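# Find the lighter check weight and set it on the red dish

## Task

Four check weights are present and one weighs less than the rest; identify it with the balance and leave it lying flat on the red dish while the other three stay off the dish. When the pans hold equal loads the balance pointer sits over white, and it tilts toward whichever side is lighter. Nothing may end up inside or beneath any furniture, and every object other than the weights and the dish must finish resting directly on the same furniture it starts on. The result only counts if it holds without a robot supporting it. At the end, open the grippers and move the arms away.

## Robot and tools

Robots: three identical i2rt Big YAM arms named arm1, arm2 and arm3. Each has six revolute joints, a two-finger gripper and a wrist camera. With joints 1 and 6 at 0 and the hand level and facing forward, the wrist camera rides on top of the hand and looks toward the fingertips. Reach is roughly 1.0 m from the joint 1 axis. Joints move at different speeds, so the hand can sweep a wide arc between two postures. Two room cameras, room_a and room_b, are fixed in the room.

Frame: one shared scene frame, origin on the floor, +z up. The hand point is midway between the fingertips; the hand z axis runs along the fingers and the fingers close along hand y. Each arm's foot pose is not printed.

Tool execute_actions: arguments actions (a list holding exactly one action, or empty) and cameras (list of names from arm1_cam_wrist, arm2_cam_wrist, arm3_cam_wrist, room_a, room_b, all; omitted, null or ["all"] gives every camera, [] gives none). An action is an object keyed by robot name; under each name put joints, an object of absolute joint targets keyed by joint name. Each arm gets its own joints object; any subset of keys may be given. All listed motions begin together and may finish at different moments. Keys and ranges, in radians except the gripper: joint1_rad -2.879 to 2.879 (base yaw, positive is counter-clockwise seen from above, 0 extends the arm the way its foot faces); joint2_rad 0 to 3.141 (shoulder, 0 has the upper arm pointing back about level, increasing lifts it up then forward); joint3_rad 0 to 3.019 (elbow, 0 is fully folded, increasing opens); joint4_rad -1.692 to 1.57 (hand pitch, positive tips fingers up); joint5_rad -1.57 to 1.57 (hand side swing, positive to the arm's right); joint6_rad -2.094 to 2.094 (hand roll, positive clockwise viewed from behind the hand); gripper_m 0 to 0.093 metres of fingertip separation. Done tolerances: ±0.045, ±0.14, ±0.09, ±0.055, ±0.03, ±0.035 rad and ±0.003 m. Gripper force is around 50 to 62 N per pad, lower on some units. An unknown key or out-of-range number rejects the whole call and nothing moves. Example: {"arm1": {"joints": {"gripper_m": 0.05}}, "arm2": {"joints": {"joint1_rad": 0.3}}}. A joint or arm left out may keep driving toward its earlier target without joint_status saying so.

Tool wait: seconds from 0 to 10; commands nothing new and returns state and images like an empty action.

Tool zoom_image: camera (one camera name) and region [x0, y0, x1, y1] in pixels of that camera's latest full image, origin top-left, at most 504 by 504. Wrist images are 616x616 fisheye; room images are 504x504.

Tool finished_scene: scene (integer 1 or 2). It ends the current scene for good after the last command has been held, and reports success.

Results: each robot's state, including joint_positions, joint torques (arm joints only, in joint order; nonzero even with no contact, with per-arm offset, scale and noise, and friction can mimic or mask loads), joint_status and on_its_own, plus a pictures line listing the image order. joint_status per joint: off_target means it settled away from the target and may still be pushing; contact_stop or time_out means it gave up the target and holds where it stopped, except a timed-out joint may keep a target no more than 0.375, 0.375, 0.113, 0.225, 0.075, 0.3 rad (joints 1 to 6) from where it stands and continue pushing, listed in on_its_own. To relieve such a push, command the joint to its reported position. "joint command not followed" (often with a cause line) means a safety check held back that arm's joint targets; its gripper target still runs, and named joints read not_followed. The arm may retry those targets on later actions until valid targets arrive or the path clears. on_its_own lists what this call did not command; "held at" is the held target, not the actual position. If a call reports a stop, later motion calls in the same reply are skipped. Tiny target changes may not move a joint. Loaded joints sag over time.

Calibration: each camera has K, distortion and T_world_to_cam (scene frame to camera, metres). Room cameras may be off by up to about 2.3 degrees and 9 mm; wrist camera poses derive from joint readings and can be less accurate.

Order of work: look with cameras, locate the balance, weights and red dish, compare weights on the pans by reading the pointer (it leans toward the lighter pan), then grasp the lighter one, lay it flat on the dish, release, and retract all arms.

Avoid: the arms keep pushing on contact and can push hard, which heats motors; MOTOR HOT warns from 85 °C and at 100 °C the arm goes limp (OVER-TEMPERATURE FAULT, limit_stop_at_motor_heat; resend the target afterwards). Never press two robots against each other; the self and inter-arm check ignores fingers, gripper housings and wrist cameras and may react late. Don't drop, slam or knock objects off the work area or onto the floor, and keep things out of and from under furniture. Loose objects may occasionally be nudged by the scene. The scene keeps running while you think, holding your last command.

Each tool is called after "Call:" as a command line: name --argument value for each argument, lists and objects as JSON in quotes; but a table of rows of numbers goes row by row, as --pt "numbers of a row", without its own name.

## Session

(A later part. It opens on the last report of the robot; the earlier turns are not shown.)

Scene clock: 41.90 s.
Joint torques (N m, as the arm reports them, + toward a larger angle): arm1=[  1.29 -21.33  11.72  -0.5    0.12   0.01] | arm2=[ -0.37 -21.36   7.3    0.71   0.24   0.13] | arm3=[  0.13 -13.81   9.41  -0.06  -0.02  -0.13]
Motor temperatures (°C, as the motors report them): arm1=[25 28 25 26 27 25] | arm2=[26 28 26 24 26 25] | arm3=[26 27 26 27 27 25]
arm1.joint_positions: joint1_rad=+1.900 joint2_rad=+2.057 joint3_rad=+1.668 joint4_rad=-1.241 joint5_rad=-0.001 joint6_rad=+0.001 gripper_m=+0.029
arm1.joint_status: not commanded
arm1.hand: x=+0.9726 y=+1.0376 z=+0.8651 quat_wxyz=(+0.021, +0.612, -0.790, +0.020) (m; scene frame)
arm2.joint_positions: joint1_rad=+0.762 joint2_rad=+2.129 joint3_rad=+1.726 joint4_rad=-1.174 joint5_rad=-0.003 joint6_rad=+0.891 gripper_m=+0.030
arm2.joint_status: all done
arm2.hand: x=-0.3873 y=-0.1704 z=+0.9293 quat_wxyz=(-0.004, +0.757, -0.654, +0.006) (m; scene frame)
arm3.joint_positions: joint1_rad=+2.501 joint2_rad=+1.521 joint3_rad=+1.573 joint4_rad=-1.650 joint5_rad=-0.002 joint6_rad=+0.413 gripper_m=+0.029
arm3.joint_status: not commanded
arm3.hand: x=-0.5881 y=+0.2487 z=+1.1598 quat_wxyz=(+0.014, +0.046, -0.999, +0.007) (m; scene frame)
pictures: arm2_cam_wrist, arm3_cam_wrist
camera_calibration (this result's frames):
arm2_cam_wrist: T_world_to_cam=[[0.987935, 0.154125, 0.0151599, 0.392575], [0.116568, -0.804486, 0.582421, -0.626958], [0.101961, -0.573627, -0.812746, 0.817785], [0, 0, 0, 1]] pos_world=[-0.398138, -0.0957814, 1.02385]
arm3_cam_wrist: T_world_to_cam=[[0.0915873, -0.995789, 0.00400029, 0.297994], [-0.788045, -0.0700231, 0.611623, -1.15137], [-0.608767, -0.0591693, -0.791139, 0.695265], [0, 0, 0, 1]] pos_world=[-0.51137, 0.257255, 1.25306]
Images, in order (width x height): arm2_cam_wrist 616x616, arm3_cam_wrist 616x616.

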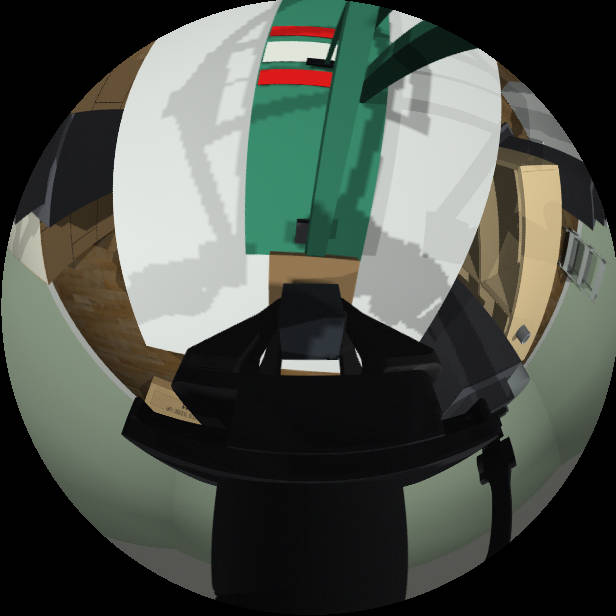

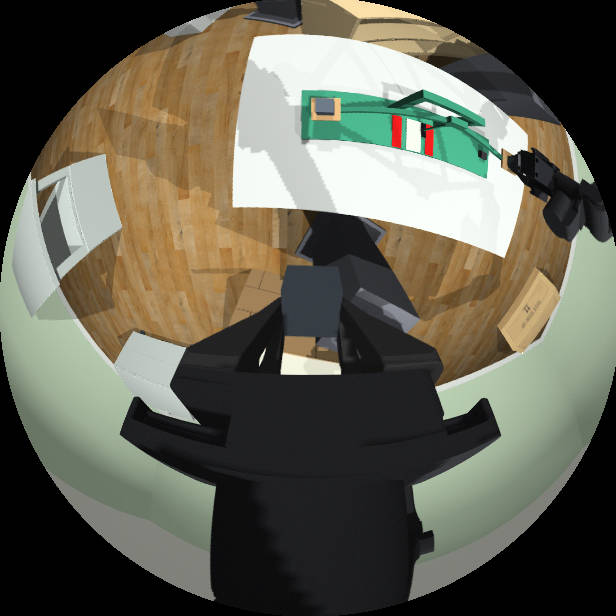

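Call:
execute_actions --actions '[{"arm2":{"joints":{"gripper_m":0.07}}}]' --cameras '["arm2_cam_wrist","arm3_cam_wrist"]'

Call:
execute_actions --actions '[{"arm2":{"joints":{"joint2_rad":1.75,"joint3_rad":1.75,"joint4_rad":-1.5}}}]' --cameras '["arm2_cam_wrist","arm3_cam_wrist"]'

Scene clock: 42.73 s.
Joint torques (N m, as the arm reports them, + toward a larger angle): arm1=[  1.12 -20.91  11.57  -0.72   0.07   0.05] | arm2=[  0.06 -21.45   7.32   0.57   0.19   0.13] | arm3=[  0.11 -13.75   9.41  -0.09  -0.02  -0.14]
Motor temperatures (°C, as the motors report them): arm1=[25 28 26 26 27 25] | arm2=[26 28 26 24 26 25] | arm3=[26 27 26 27 27 25]
arm1.joint_positions: joint1_rad=+1.900 joint2_rad=+2.057 joint3_rad=+1.668 joint4_rad=-1.241 joint5_rad=-0.001 joint6_rad=+0.001 gripper_m=+0.029
arm1.joint_status: not commanded
arm1.hand: x=+0.9726 y=+1.0376 z=+0.8651 quat_wxyz=(+0.021, +0.612, -0.790, +0.020) (m; scene frame)
arm2.joint_positions: joint1_rad=+0.761 joint2_rad=+2.129 joint3_rad=+1.726 joint4_rad=-1.171 joint5_rad=-0.002 joint6_rad=+0.891 gripper_m=+0.070
arm2.joint_status: all done
arm2.hand: x=-0.3878 y=-0.1694 z=+0.9293 quat_wxyz=(-0.005, +0.756, -0.654, +0.004) (m; scene frame)
arm3.joint_positions: joint1_rad=+2.501 joint2_rad=+1.521 joint3_rad=+1.573 joint4_rad=-1.650 joint5_rad=-0.002 joint6_rad=+0.413 gripper_m=+0.029
arm3.joint_status: not commanded
arm3.hand: x=-0.5881 y=+0.2487 z=+1.1598 quat_wxyz=(+0.014, +0.046, -0.999, +0.007) (m; scene frame)
pictures: arm2_cam_wrist, arm3_cam_wrist
camera_calibration (this result's frames):
arm2_cam_wrist: T_world_to_cam=[[0.988141, 0.153001, 0.0129403, 0.394821], [0.117257, -0.806323, 0.579736, -0.623597], [0.0991342, -0.571344, -0.814702, 0.819544], [0, 0, 0, 1]] pos_world=[-0.398262, -0.0949872, 1.0241]
arm3_cam_wrist: T_world_to_cam=[[0.0915873, -0.995789, 0.00400029, 0.297994], [-0.788045, -0.0700231, 0.611623, -1.15137], [-0.608767, -0.0591693, -0.791139, 0.695265], [0, 0, 0, 1]] pos_world=[-0.51137, 0.257255, 1.25306]
Images, in order (width x height): arm2_cam_wrist 616x616, arm3_cam_wrist 616x616.

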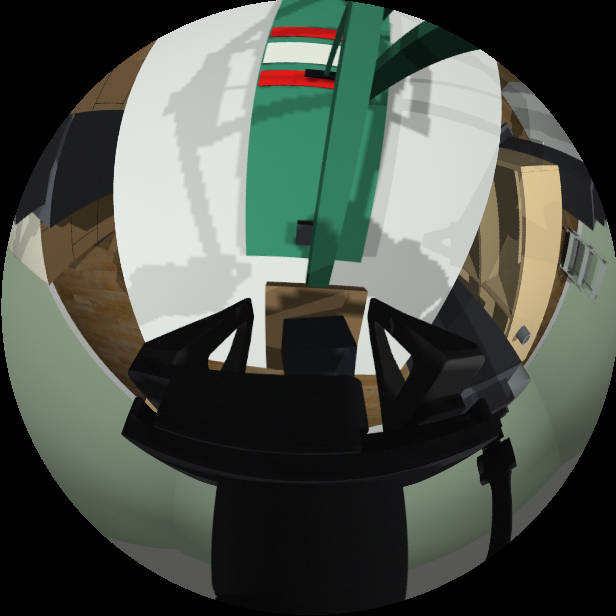

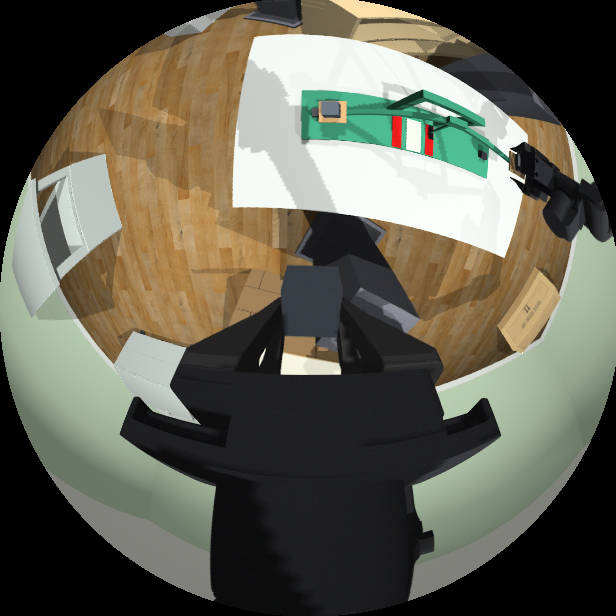

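Scene clock: 44.17 s.
Joint torques (N m, as the arm reports them, + toward a larger angle): arm1=[  2.08 -20.99  11.56  -0.66   0.06   0.04] | arm2=[ -0.6  -16.93   8.12   0.14   0.27   0.06] | arm3=[  0.12 -13.82   9.4   -0.08  -0.01  -0.13]
Motor temperatures (°C, as the motors report them): arm1=[25 28 26 26 27 25] | arm2=[26 28 26 24 26 25] | arm3=[26 27 26 27 27 25]
arm1.joint_positions: joint1_rad=+1.900 joint2_rad=+2.057 joint3_rad=+1.668 joint4_rad=-1.241 joint5_rad=-0.001 joint6_rad=+0.001 gripper_m=+0.029
arm1.joint_status: not commanded
arm1.hand: x=+0.9726 y=+1.0376 z=+0.8651 quat_wxyz=(+0.021, +0.612, -0.790, +0.020) (m; scene frame)
arm2.joint_positions: joint1_rad=+0.763 joint2_rad=+1.736 joint3_rad=+1.736 joint4_rad=-1.493 joint5_rad=-0.003 joint6_rad=+0.897 gripper_m=+0.070
arm2.joint_status: all done
arm2.hand: x=-0.3231 y=-0.2116 z=+1.1574 quat_wxyz=(+0.003, +0.755, -0.655, -0.035) (m; scene frame)
arm3.joint_positions: joint1_rad=+2.501 joint2_rad=+1.521 joint3_rad=+1.573 joint4_rad=-1.650 joint5_rad=-0.002 joint6_rad=+0.413 gripper_m=+0.029
arm3.joint_status: not commanded
arm3.hand: x=-0.5881 y=+0.2487 z=+1.1598 quat_wxyz=(+0.014, +0.046, -0.999, +0.007) (m; scene frame)
pictures: arm2_cam_wrist, arm3_cam_wrist
camera_calibration (this result's frames):
arm2_cam_wrist: T_world_to_cam=[[0.9874, 0.150015, -0.0503765, 0.40683], [0.153361, -0.828636, 0.53837, -0.742628], [0.0390197, -0.539312, -0.841201, 0.99291], [0, 0, 0, 1]] pos_world=[-0.326556, -0.14091, 1.25554]
arm3_cam_wrist: T_world_to_cam=[[0.0915873, -0.995789, 0.00400029, 0.297994], [-0.788045, -0.0700231, 0.611623, -1.15137], [-0.608767, -0.0591693, -0.791139, 0.695265], [0, 0, 0, 1]] pos_world=[-0.51137, 0.257255, 1.25306]
Images, in order (width x height): arm2_cam_wrist 616x616, arm3_cam_wrist 616x616.

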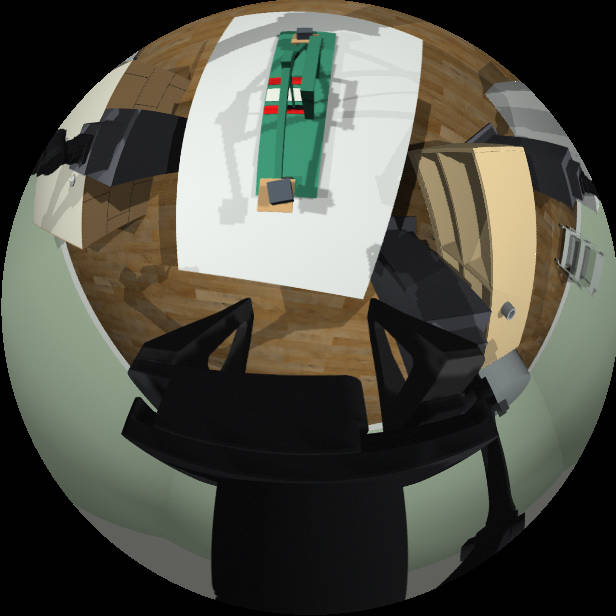

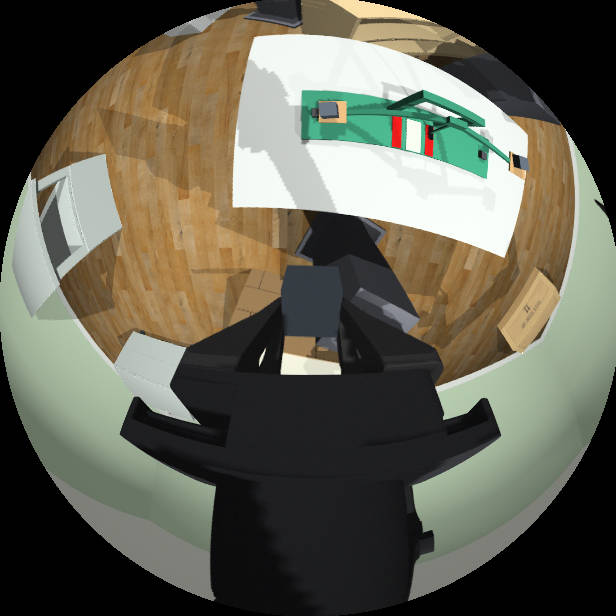

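Call:
wait --seconds 2

Call:
zoom_image --camera "arm3_cam_wrist" --region '[290, 70, 550, 200]'

Call:
zoom_image --camera "arm2_cam_wrist" --region '[230, 20, 350, 230]'

Scene clock: 46.33 s.
Joint torques (N m, as the arm reports them, + toward a larger angle): arm1=[  2.23 -21.47  11.68  -0.61   0.03   0.09] | arm2=[ -0.6  -17.04   8.13   0.1    0.28   0.06] | arm3=[  0.1  -13.8    9.43  -0.09  -0.01  -0.14]
Motor temperatures (°C, as the motors report them): arm1=[25 28 26 26 27 25] | arm2=[26 28 26 24 26 25] | arm3=[26 27 26 27 27 25]
arm1.joint_positions: joint1_rad=+1.900 joint2_rad=+2.057 joint3_rad=+1.668 joint4_rad=-1.241 joint5_rad=-0.001 joint6_rad=+0.001 gripper_m=+0.029
arm1.joint_status: not commanded
arm1.hand: x=+0.9726 y=+1.0376 z=+0.8651 quat_wxyz=(+0.021, +0.612, -0.790, +0.020) (m; scene frame)
arm2.joint_positions: joint1_rad=+0.763 joint2_rad=+1.736 joint3_rad=+1.736 joint4_rad=-1.493 joint5_rad=-0.003 joint6_rad=+0.897 gripper_m=+0.070
arm2.joint_status: all done
arm2.hand: x=-0.3231 y=-0.2116 z=+1.1574 quat_wxyz=(+0.003, +0.755, -0.655, -0.035) (m; scene frame)
arm3.joint_positions: joint1_rad=+2.501 joint2_rad=+1.521 joint3_rad=+1.573 joint4_rad=-1.650 joint5_rad=-0.002 joint6_rad=+0.413 gripper_m=+0.029
arm3.joint_status: not commanded
arm3.hand: x=-0.5881 y=+0.2487 z=+1.1598 quat_wxyz=(+0.014, +0.046, -0.999, +0.007) (m; scene frame)
wait: 2.00 s; at rest by 0.10 s
pictures: arm1_cam_wrist, arm2_cam_wrist, arm3_cam_wrist, room_a, room_b
camera_calibration (this result's frames):
arm1_cam_wrist: T_world_to_cam=[[0.969033, -0.246891, 0.00446702, -0.689403], [-0.195481, -0.755948, 0.624763, 0.443788], [-0.150872, -0.606289, -0.780801, 1.57238], [0, 0, 0, 1]] pos_world=[0.992033, 1.11859, 0.95353]
arm2_cam_wrist: T_world_to_cam=[[0.9874, 0.150015, -0.0503765, 0.40683], [0.153361, -0.828636, 0.53837, -0.742628], [0.0390197, -0.539312, -0.841201, 0.99291], [0, 0, 0, 1]] pos_world=[-0.326556, -0.14091, 1.25554]
arm3_cam_wrist: T_world_to_cam=[[0.0915873, -0.995789, 0.00400029, 0.297994], [-0.788045, -0.0700231, 0.611623, -1.15137], [-0.608767, -0.0591693, -0.791139, 0.695265], [0, 0, 0, 1]] pos_world=[-0.51137, 0.257255, 1.25306]
Images, in order (width x height): arm1_cam_wrist 616x616, arm2_cam_wrist 616x616, arm3_cam_wrist 616x616, room_a 504x504, room_b 504x504.

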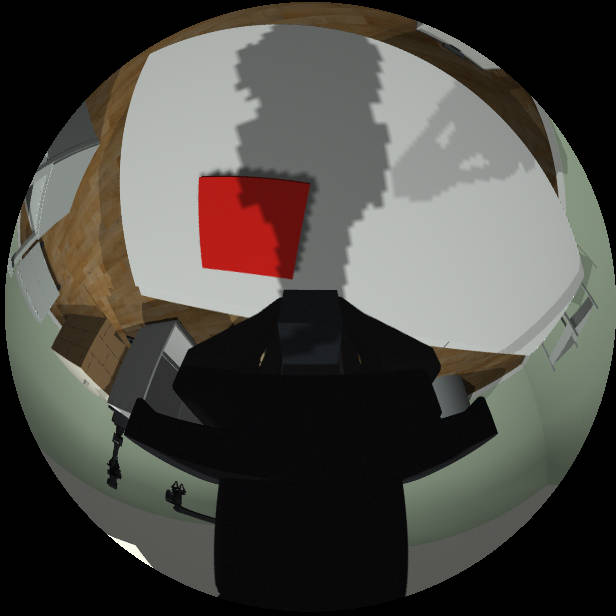

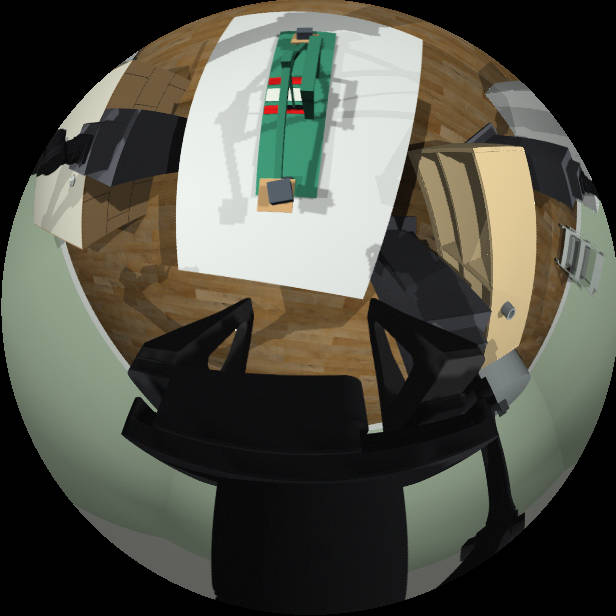

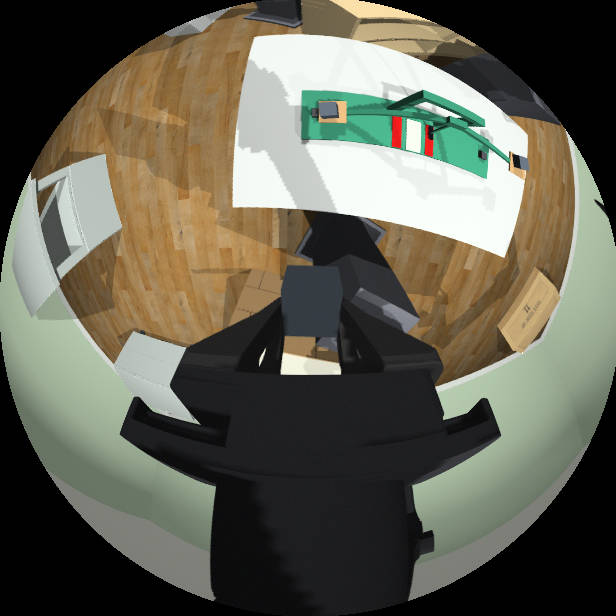

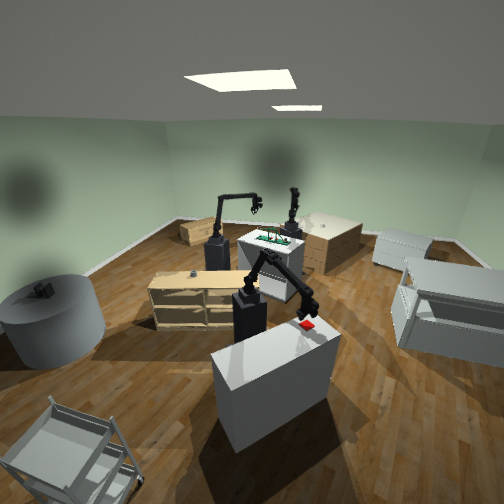

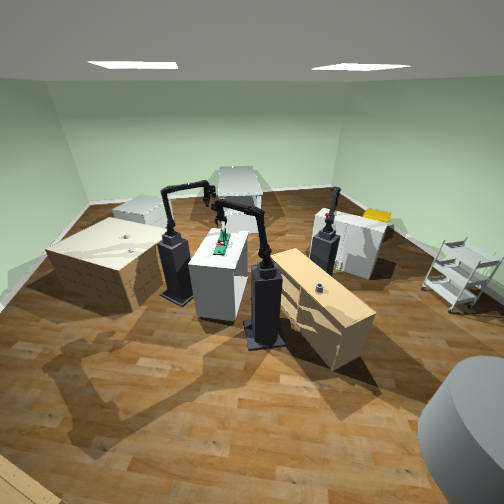

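Region (290, 70, 550, 200) of arm3_cam_wrist's 616x616 image, scaled by 1.938, with more detail than that image has.

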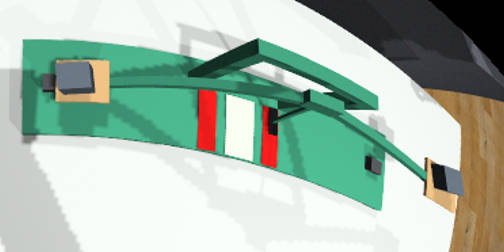

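Region (230, 20, 350, 230) of arm2_cam_wrist's 616x616 image, scaled by 2.400, with more detail than that image has; it fills the left 288 columns of this view, and the rest is white.

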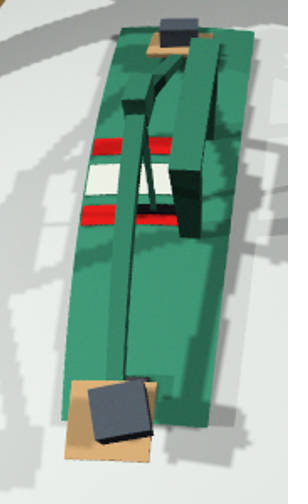

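Call:
execute_actions --actions '[{"arm1":{"joints":{"joint1_rad":1.285}},"arm2":{"joints":{"joint1_rad":0.737,"joint2_rad":2.04,"joint3_rad":1.72,"joint4_rad":-1.22,"gripper_m":0.075}},"arm3":{"joints":{"joint1_rad":2.143,"joint2_rad":1.8,"joint3_rad":1.17,"joint4_rad":-0.93,"joint6_rad":0.14}}}]' --cameras '["arm1_cam_wrist","arm2_cam_wrist","arm3_cam_wrist"]'

Scene clock: 49.40 s.
Joint torques (N m, as the arm reports them, + toward a larger angle): arm1=[  2.1  -20.64  11.73  -0.58   0.04   0.  ] | arm2=[ -0.21 -24.42   7.26   0.48   0.27   0.07] | arm3=[  0.82 -15.2    8.25   0.22  -0.2   -0.13]
Motor temperatures (°C, as the motors report them): arm1=[25 29 26 26 27 25] | arm2=[26 28 27 24 26 25] | arm3=[26 27 26 27 27 25]
arm1.joint_positions: joint1_rad=+1.285 joint2_rad=+2.057 joint3_rad=+1.668 joint4_rad=-1.241 joint5_rad=+0.001 joint6_rad=+0.001 gripper_m=+0.029
arm1.joint_status: all done
arm1.hand: x=+1.2797 y=+0.8451 z=+0.8666 quat_wxyz=(+0.025, +0.344, -0.939, +0.012) (m; scene frame)
arm2.joint_positions: joint1_rad=+0.738 joint2_rad=+2.060 joint3_rad=+1.709 joint4_rad=-1.229 joint5_rad=-0.003 joint6_rad=+0.897 gripper_m=+0.075
arm2.joint_status: all done
arm2.hand: x=-0.3685 y=-0.1652 z=+0.9651 quat_wxyz=(-0.004, +0.747, -0.665, +0.007) (m; scene frame)
arm3.joint_positions: joint1_rad=+2.133 joint2_rad=+1.811 joint3_rad=+1.135 joint4_rad=-0.937 joint5_rad=+0.002 joint6_rad=+0.153 gripper_m=+0.029
arm3.joint_status: all done
arm3.hand: x=-0.5180 y=+0.0953 z=+0.8710 quat_wxyz=(+0.022, -0.007, -1.000, +0.006) (m; scene frame)
pictures: arm1_cam_wrist, arm2_cam_wrist, arm3_cam_wrist
camera_calibration (this result's frames):
arm1_cam_wrist: T_world_to_cam=[[0.648582, -0.761133, 0.00419843, -0.189571], [-0.597228, -0.505479, 0.622743, 0.66152], [-0.471869, -0.406407, -0.782415, 1.74645], [0, 0, 0, 1]] pos_world=[1.34213, 0.899868, 0.955291]
arm2_cam_wrist: T_world_to_cam=[[0.992112, 0.12428, 0.0163944, 0.368066], [0.0914138, -0.806752, 0.583776, -0.65671], [0.0857781, -0.577673, -0.811749, 0.840388], [0, 0, 0, 1]] pos_world=[-0.377218, -0.0900761, 1.05952]
arm3_cam_wrist: T_world_to_cam=[[-0.0158729, -0.999867, 0.00368202, 0.0849402], [-0.780609, 0.0146932, 0.624847, -0.945976], [-0.624818, 0.00704394, -0.780739, 0.476706], [0, 0, 0, 1]] pos_world=[-0.439235, 0.0954704, 0.96296]
Images, in order (width x height): arm1_cam_wrist 616x616, arm2_cam_wrist 616x616, arm3_cam_wrist 616x616.

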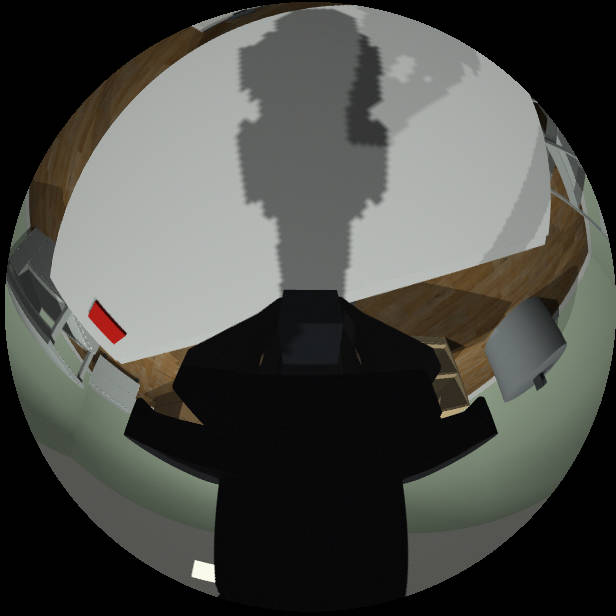

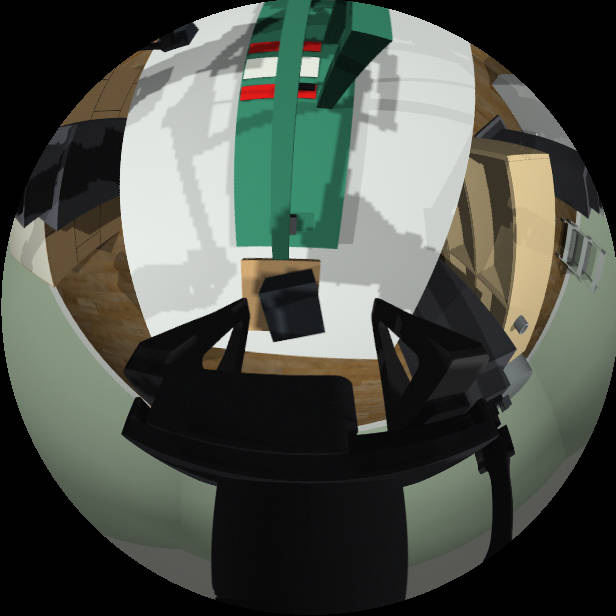

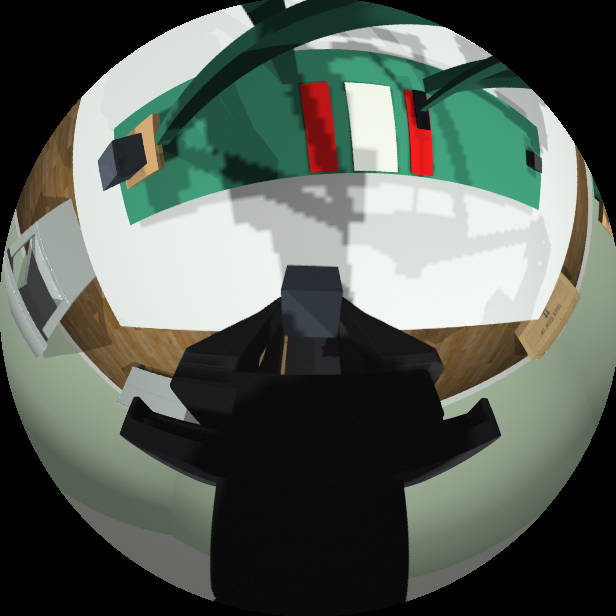

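Call:
execute_actions --actions '[{"arm1":{"joints":{"joint2_rad":2.15,"joint3_rad":1.585,"joint4_rad":-0.965}},"arm2":{"joints":{"joint1_rad":0.757,"joint2_rad":2.12,"joint3_rad":1.72,"joint4_rad":-1.165,"joint6_rad":0.69,"gripper_m":0.09}},"arm3":{"joints":{"joint2_rad":1.885,"joint3_rad":1.105,"joint4_rad":-0.82}}}]' --cameras '["arm1_cam_wrist","arm2_cam_wrist","arm3_cam_wrist"]'

Scene clock: 50.97 s.
Joint torques (N m, as the arm reports them, + toward a larger angle): arm1=[  1.85 -18.85   6.83   0.84  -0.04   0.04] | arm2=[  0.06 -20.43   7.22   0.6    0.25  -0.08] | arm3=[  0.9  -16.1    6.15   0.19  -0.2   -0.13]
Motor temperatures (°C, as the motors report them): arm1=[25 29 26 26 27 25] | arm2=[26 28 27 24 26 25] | arm3=[26 27 26 27 27 25]
arm1.joint_positions: joint1_rad=+1.285 joint2_rad=+2.143 joint3_rad=+1.587 joint4_rad=-0.988 joint5_rad=+0.002 joint6_rad=+0.001 gripper_m=+0.029
arm1.joint_status: all done
arm1.hand: x=+1.2936 y=+0.8566 z=+0.7887 quat_wxyz=(-0.016, +0.344, -0.939, -0.003) (m; scene frame)
arm2.joint_positions: joint1_rad=+0.754 joint2_rad=+2.096 joint3_rad=+1.709 joint4_rad=-1.175 joint5_rad=-0.003 joint6_rad=+0.700 gripper_m=+0.090
arm2.joint_status: all done
arm2.hand: x=-0.3818 y=-0.1679 z=+0.9435 quat_wxyz=(-0.003, +0.813, -0.582, -0.001) (m; scene frame)
arm3.joint_positions: joint1_rad=+2.133 joint2_rad=+1.905 joint3_rad=+1.094 joint4_rad=-0.827 joint5_rad=+0.002 joint6_rad=+0.152 gripper_m=+0.029
arm3.joint_status: all done
arm3.hand: x=-0.5267 y=+0.0939 z=+0.8173 quat_wxyz=(+0.035, -0.007, -0.999, +0.007) (m; scene frame)
pictures: arm1_cam_wrist, arm2_cam_wrist, arm3_cam_wrist
camera_calibration (this result's frames):
arm1_cam_wrist: T_world_to_cam=[[0.648194, -0.76146, 0.0047251, -0.189209], [-0.636582, -0.538466, 0.552103, 0.859044], [-0.41786, -0.360878, -0.833763, 1.62841], [0, 0, 0, 1]] pos_world=[1.34994, 0.906147, 0.884319]
arm2_cam_wrist: T_world_to_cam=[[0.943564, 0.331166, 0.00401777, 0.409834], [0.268678, -0.772501, 0.575373, -0.563679], [0.193648, -0.541822, -0.817881, 0.87537], [0, 0, 0, 1]] pos_world=[-0.40477, -0.0968714, 1.03863]
arm3_cam_wrist: T_world_to_cam=[[-0.015422, -0.999853, 0.00745537, 0.0807969], [-0.765031, 0.0166004, 0.643779, -0.926683], [-0.643808, 0.00422479, -0.765175, 0.406939], [0, 0, 0, 1]] pos_world=[-0.445705, 0.0944491, 0.907356]
Images, in order (width x height): arm1_cam_wrist 616x616, arm2_cam_wrist 616x616, arm3_cam_wrist 616x616.

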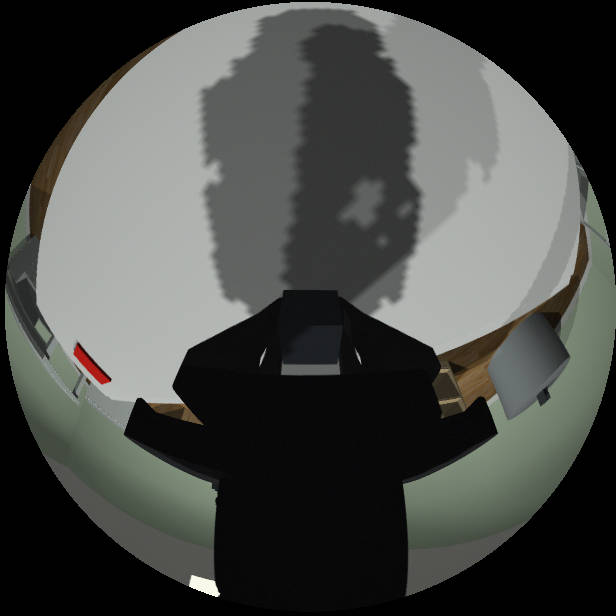

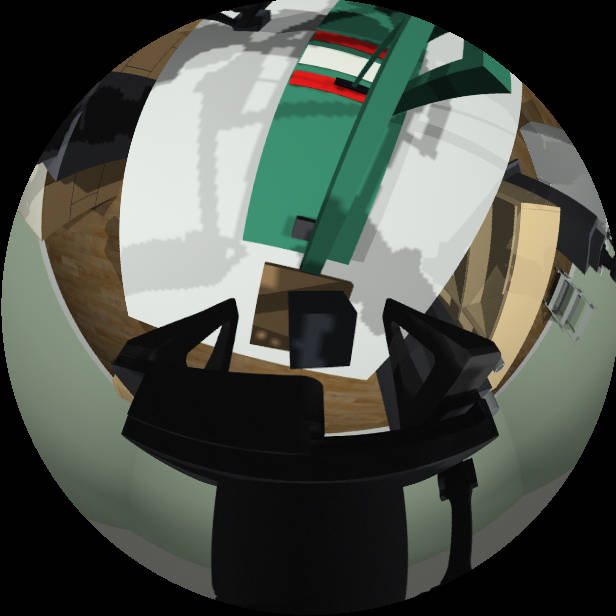

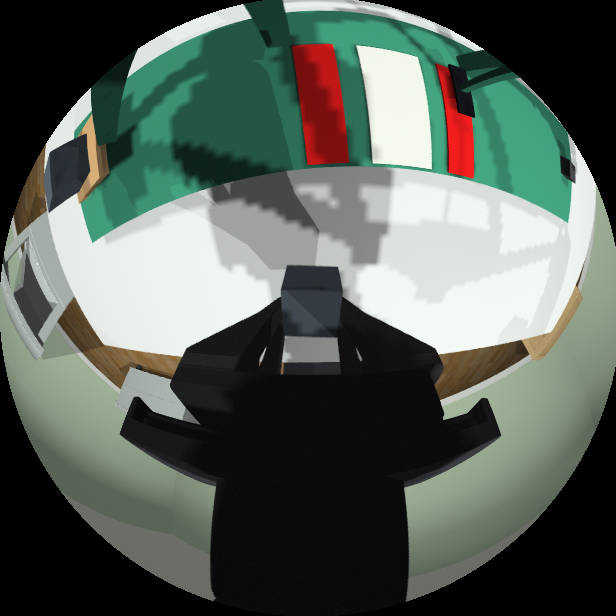

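Call:
execute_actions --actions '[{"arm1":{"joints":{"gripper_m":0.07}},"arm2":{"joints":{"gripper_m":0.022}},"arm3":{"joints":{"joint2_rad":1.925}}}]' --cameras '["arm2_cam_wrist","arm3_cam_wrist"]'

Scene clock: 52.10 s.
Joint torques (N m, as the arm reports them, + toward a larger angle): arm1=[  1.63 -18.24   6.77   0.89   0.03   0.05] | arm2=[ -0.64 -20.54   7.16  -0.01   0.09  -0.11] | arm3=[  0.96 -15.21   5.9    0.18  -0.2   -0.13]
Motor temperatures (°C, as the motors report them): arm1=[25 29 26 26 27 25] | arm2=[26 28 27 24 26 25] | arm3=[26 27 26 27 27 25]
arm1.joint_positions: joint1_rad=+1.285 joint2_rad=+2.143 joint3_rad=+1.587 joint4_rad=-0.985 joint5_rad=+0.000 joint6_rad=+0.001 gripper_m=+0.070
arm1.joint_status: all done
arm1.hand: x=+1.2940 y=+0.8572 z=+0.7888 quat_wxyz=(-0.017, +0.344, -0.939, -0.005) (m; scene frame)
arm2.joint_positions: joint1_rad=+0.764 joint2_rad=+2.097 joint3_rad=+1.709 joint4_rad=-1.158 joint5_rad=+0.001 joint6_rad=+0.705 gripper_m=+0.048
arm2.joint_status: gripper_m off_target (ended at +0.048, target +0.022)
arm2.hand: x=-0.3881 y=-0.1706 z=+0.9427 quat_wxyz=(-0.004, +0.814, -0.580, -0.009) (m; scene frame)
arm3.joint_positions: joint1_rad=+2.133 joint2_rad=+1.928 joint3_rad=+1.094 joint4_rad=-0.827 joint5_rad=+0.002 joint6_rad=+0.152 gripper_m=+0.029
arm3.joint_status: all done
arm3.hand: x=-0.5311 y=+0.0933 z=+0.8074 quat_wxyz=(+0.046, -0.007, -0.999, +0.009) (m; scene frame)
pictures: arm2_cam_wrist, arm3_cam_wrist
camera_calibration (this result's frames):
arm2_cam_wrist: T_world_to_cam=[[0.942137, 0.335215, -0.00281843, 0.423217], [0.278451, -0.777862, 0.563379, -0.549467], [0.186661, -0.531565, -0.826194, 0.881431], [0, 0, 0, 1]] pos_world=[-0.410257, -0.100741, 1.03898]
arm3_cam_wrist: T_world_to_cam=[[-0.015275, -0.999823, 0.0109516, 0.0774206], [-0.750241, 0.0187011, 0.6609, -0.929823], [-0.660988, 0.00187885, -0.750394, 0.375718], [0, 0, 0, 1]] pos_world=[-0.448063, 0.0940898, 0.895608]
Images, in order (width x height): arm2_cam_wrist 616x616, arm3_cam_wrist 616x616.

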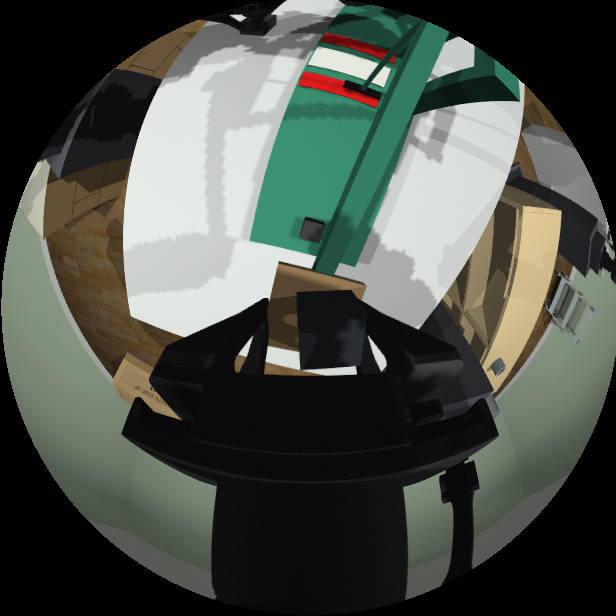

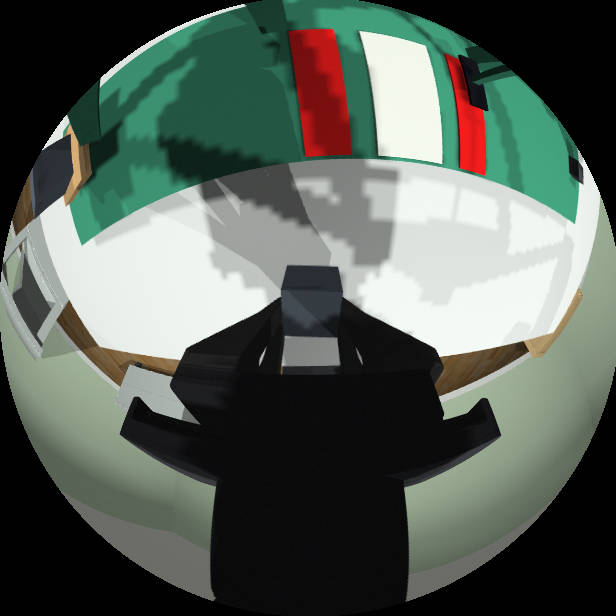

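Call:
execute_actions --actions '[{"arm1":{"joints":{"joint2_rad":2.0,"joint3_rad":1.75,"joint4_rad":-1.3}},"arm2":{"joints":{"gripper_m":0.07}},"arm3":{"joints":{"gripper_m":0.06}}}]' --cameras '["arm2_cam_wrist"]'

Call:
execute_actions --actions '[{"arm1":{"joints":{"joint2_rad":1.3,"joint3_rad":1.5,"joint4_rad":-1.5}},"arm2":{"joints":{"joint1_rad":0.742,"joint2_rad":2.06}},"arm3":{"joints":{"joint2_rad":1.3,"joint3_rad":1.2,"joint4_rad":-1.4}}}]' --cameras '["arm2_cam_wrist","arm3_cam_wrist"]'

Scene clock: 53.53 s.
Joint torques (N m, as the arm reports them, + toward a larger angle): arm1=[  1.51 -17.75  10.92  -0.39   0.04   0.05] | arm2=[ -0.66 -20.72   7.22  -0.01   0.08  -0.05] | arm3=[  0.91 -14.96   5.96   0.11  -0.19  -0.13]
Motor temperatures (°C, as the motors report them): arm1=[25 29 26 26 27 25] | arm2=[26 28 27 24 26 25] | arm3=[26 27 26 27 27 25]
arm1.joint_positions: joint1_rad=+1.285 joint2_rad=+1.994 joint3_rad=+1.715 joint4_rad=-1.281 joint5_rad=+0.000 joint6_rad=+0.001 gripper_m=+0.070
arm1.joint_status: all done
arm1.hand: x=+1.2879 y=+0.8526 z=+0.9206 quat_wxyz=(-0.008, +0.344, -0.939, -0.001) (m; scene frame)
arm2.joint_positions: joint1_rad=+0.763 joint2_rad=+2.097 joint3_rad=+1.709 joint4_rad=-1.158 joint5_rad=+0.001 joint6_rad=+0.699 gripper_m=+0.070
arm2.joint_status: all done
arm2.hand: x=-0.3879 y=-0.1701 z=+0.9427 quat_wxyz=(-0.004, +0.816, -0.578, -0.009) (m; scene frame)
arm3.joint_positions: joint1_rad=+2.133 joint2_rad=+1.928 joint3_rad=+1.094 joint4_rad=-0.827 joint5_rad=+0.002 joint6_rad=+0.152 gripper_m=+0.060
arm3.joint_status: all done
arm3.hand: x=-0.5311 y=+0.0933 z=+0.8074 quat_wxyz=(+0.046, -0.007, -0.999, +0.009) (m; scene frame)
pictures: arm2_cam_wrist
camera_calibration (this result's frames):
arm2_cam_wrist: T_world_to_cam=[[0.940334, 0.340241, -0.00269497, 0.422887], [0.282541, -0.776405, 0.563353, -0.547357], [0.189583, -0.530502, -0.826212, 0.882941], [0, 0, 0, 1]] pos_world=[-0.410395, -0.100453, 1.03899]
Images, in order (width x height): arm2_cam_wrist 616x616.

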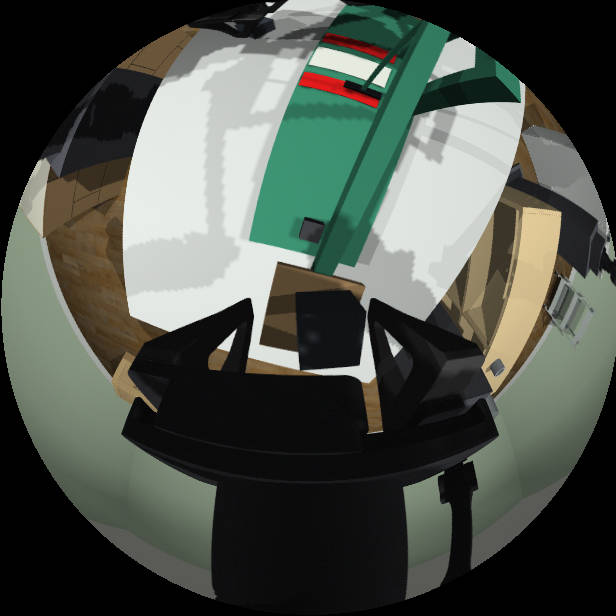

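Scene clock: 55.10 s.
Joint torques (N m, as the arm reports them, + toward a larger angle): arm1=[ 2.02 -8.5   8.9   0.05  0.06  0.02] | arm2=[ -0.35 -25.18   7.19   0.01   0.09  -0.06] | arm3=[ 0.9  -8.07  9.8  -0.17 -0.19 -0.13]
Motor temperatures (°C, as the motors report them): arm1=[25 29 26 26 27 25] | arm2=[26 28 27 24 26 25] | arm3=[26 27 26 27 27 25]
arm1.joint_positions: joint1_rad=+1.285 joint2_rad=+1.291 joint3_rad=+1.497 joint4_rad=-1.484 joint5_rad=+0.000 joint6_rad=+0.001 gripper_m=+0.070
arm1.joint_status: all done
arm1.hand: x=+1.1482 y=+0.7350 z=+1.1787 quat_wxyz=(-0.139, +0.340, -0.929, -0.050) (m; scene frame)
arm2.joint_positions: joint1_rad=+0.745 joint2_rad=+2.089 joint3_rad=+1.709 joint4_rad=-1.158 joint5_rad=+0.001 joint6_rad=+0.699 gripper_m=+0.070
arm2.joint_status: all done
arm2.hand: x=-0.3826 y=-0.1599 z=+0.9477 quat_wxyz=(-0.004, +0.811, -0.585, -0.013) (m; scene frame)
arm3.joint_positions: joint1_rad=+2.133 joint2_rad=+1.294 joint3_rad=+1.168 joint4_rad=-1.393 joint5_rad=+0.002 joint6_rad=+0.152 gripper_m=+0.060
arm3.joint_status: all done
arm3.hand: x=-0.6063 y=+0.0836 z=+1.0938 quat_wxyz=(-0.024, -0.007, -1.000, -0.001) (m; scene frame)
pictures: arm2_cam_wrist, arm3_cam_wrist
camera_calibration (this result's frames):
arm2_cam_wrist: T_world_to_cam=[[0.946222, 0.323424, -0.0078051, 0.418861], [0.272506, -0.783788, 0.558047, -0.543684], [0.174368, -0.530163, -0.829773, 0.889104], [0, 0, 0, 1]] pos_world=[-0.40321, -0.0902324, 1.04443]
arm3_cam_wrist: T_world_to_cam=[[-0.0149035, -0.999831, -0.0107825, 0.0874648], [-0.835664, 0.00653363, 0.549202, -1.10391], [-0.549039, 0.0171956, -0.83562, 0.700673], [0, 0, 0, 1]] pos_world=[-0.536501, 0.082614, 1.19271]
Images, in order (width x height): arm2_cam_wrist 616x616, arm3_cam_wrist 616x616.

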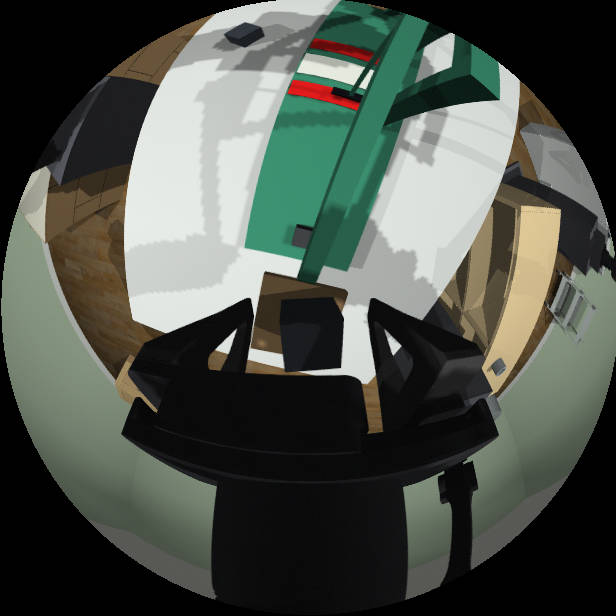

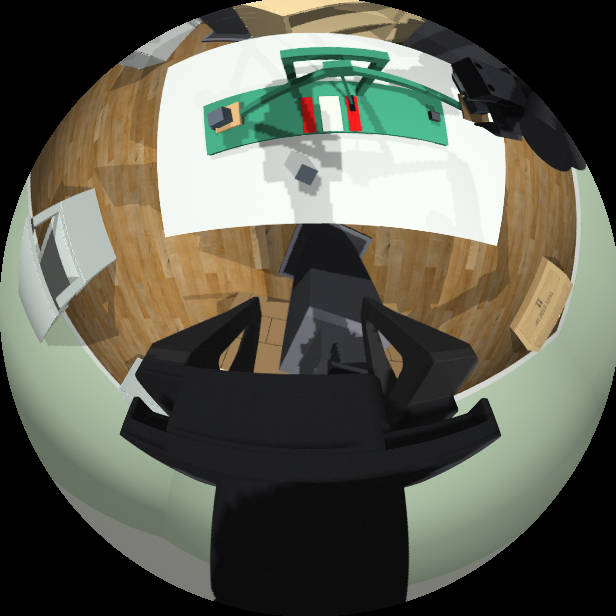

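Call:
execute_actions --actions '[{"arm2":{"joints":{"gripper_m":0.022}},"arm1":{"joints":{"joint1_rad":-1.95,"gripper_m":0.09}},"arm3":{"joints":{"joint1_rad":2.7,"joint2_rad":0.9}}}]' --cameras '["arm2_cam_wrist","room_a"]'

Scene clock: 58.00 s.
Joint torques (N m, as the arm reports them, + toward a larger angle): arm1=[ 1.46 -8.5   8.82  0.11  0.    0.04] | arm2=[ -1.67 -25.44   7.24  -1.12   0.54  -0.05] | arm3=[ 0.9  -3.68 10.14  0.74 -0.09 -0.13]
Motor temperatures (°C, as the motors report them): arm1=[25 28 26 26 27 25] | arm2=[26 28 27 24 26 25] | arm3=[26 27 26 27 27 25]
arm1.joint_positions: joint1_rad=-1.946 joint2_rad=+1.299 joint3_rad=+1.497 joint4_rad=-1.484 joint5_rad=+0.000 joint6_rad=+0.001 gripper_m=+0.090
arm1.joint_status: all done
arm1.hand: x=+0.4711 y=+0.2116 z=+1.1713 quat_wxyz=(-0.043, -0.944, -0.299, +0.132) (m; scene frame)
arm2.joint_positions: joint1_rad=+0.760 joint2_rad=+2.088 joint3_rad=+1.709 joint4_rad=-1.126 joint5_rad=-0.010 joint6_rad=+0.699 gripper_m=+0.030
arm2.joint_status: gripper_m off_target (ended at +0.030, target +0.022)
arm2.hand: x=-0.3955 y=-0.1659 z=+0.9487 quat_wxyz=(+0.003, +0.815, -0.578, -0.029) (m; scene frame)
arm3.joint_positions: joint1_rad=+2.691 joint2_rad=+0.901 joint3_rad=+1.168 joint4_rad=-1.395 joint5_rad=-0.001 joint6_rad=+0.152 gripper_m=+0.060
arm3.joint_status: all done
arm3.hand: x=-0.7368 y=+0.2337 z=+1.2221 quat_wxyz=(-0.198, +0.262, -0.940, -0.089) (m; scene frame)
pictures: arm2_cam_wrist, room_a
camera_calibration (this result's frames):
arm2_cam_wrist: T_world_to_cam=[[0.94001, 0.339088, -0.0374116, 0.461296], [0.304108, -0.783205, 0.542318, -0.517865], [0.154593, -0.521162, -0.83934, 0.891694], [0, 0, 0, 1]] pos_world=[-0.413986, -0.0972972, 1.04654]
Images, in order (width x height): arm2_cam_wrist 616x616, room_a 504x504.

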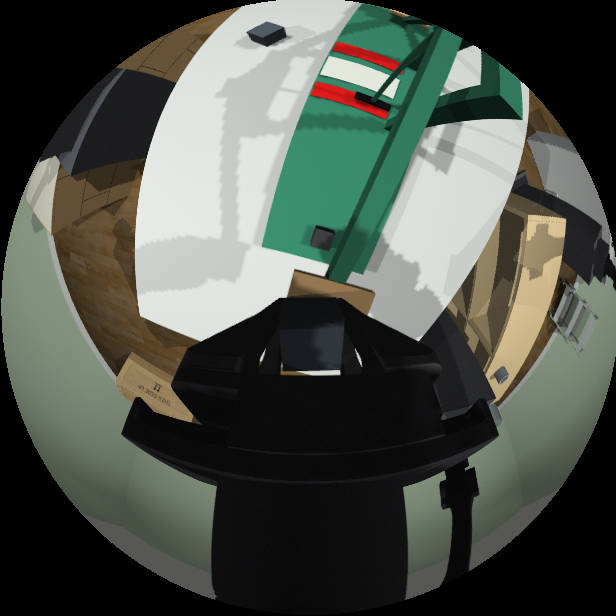

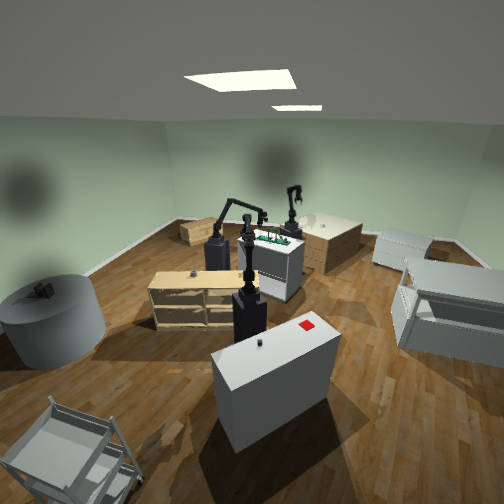

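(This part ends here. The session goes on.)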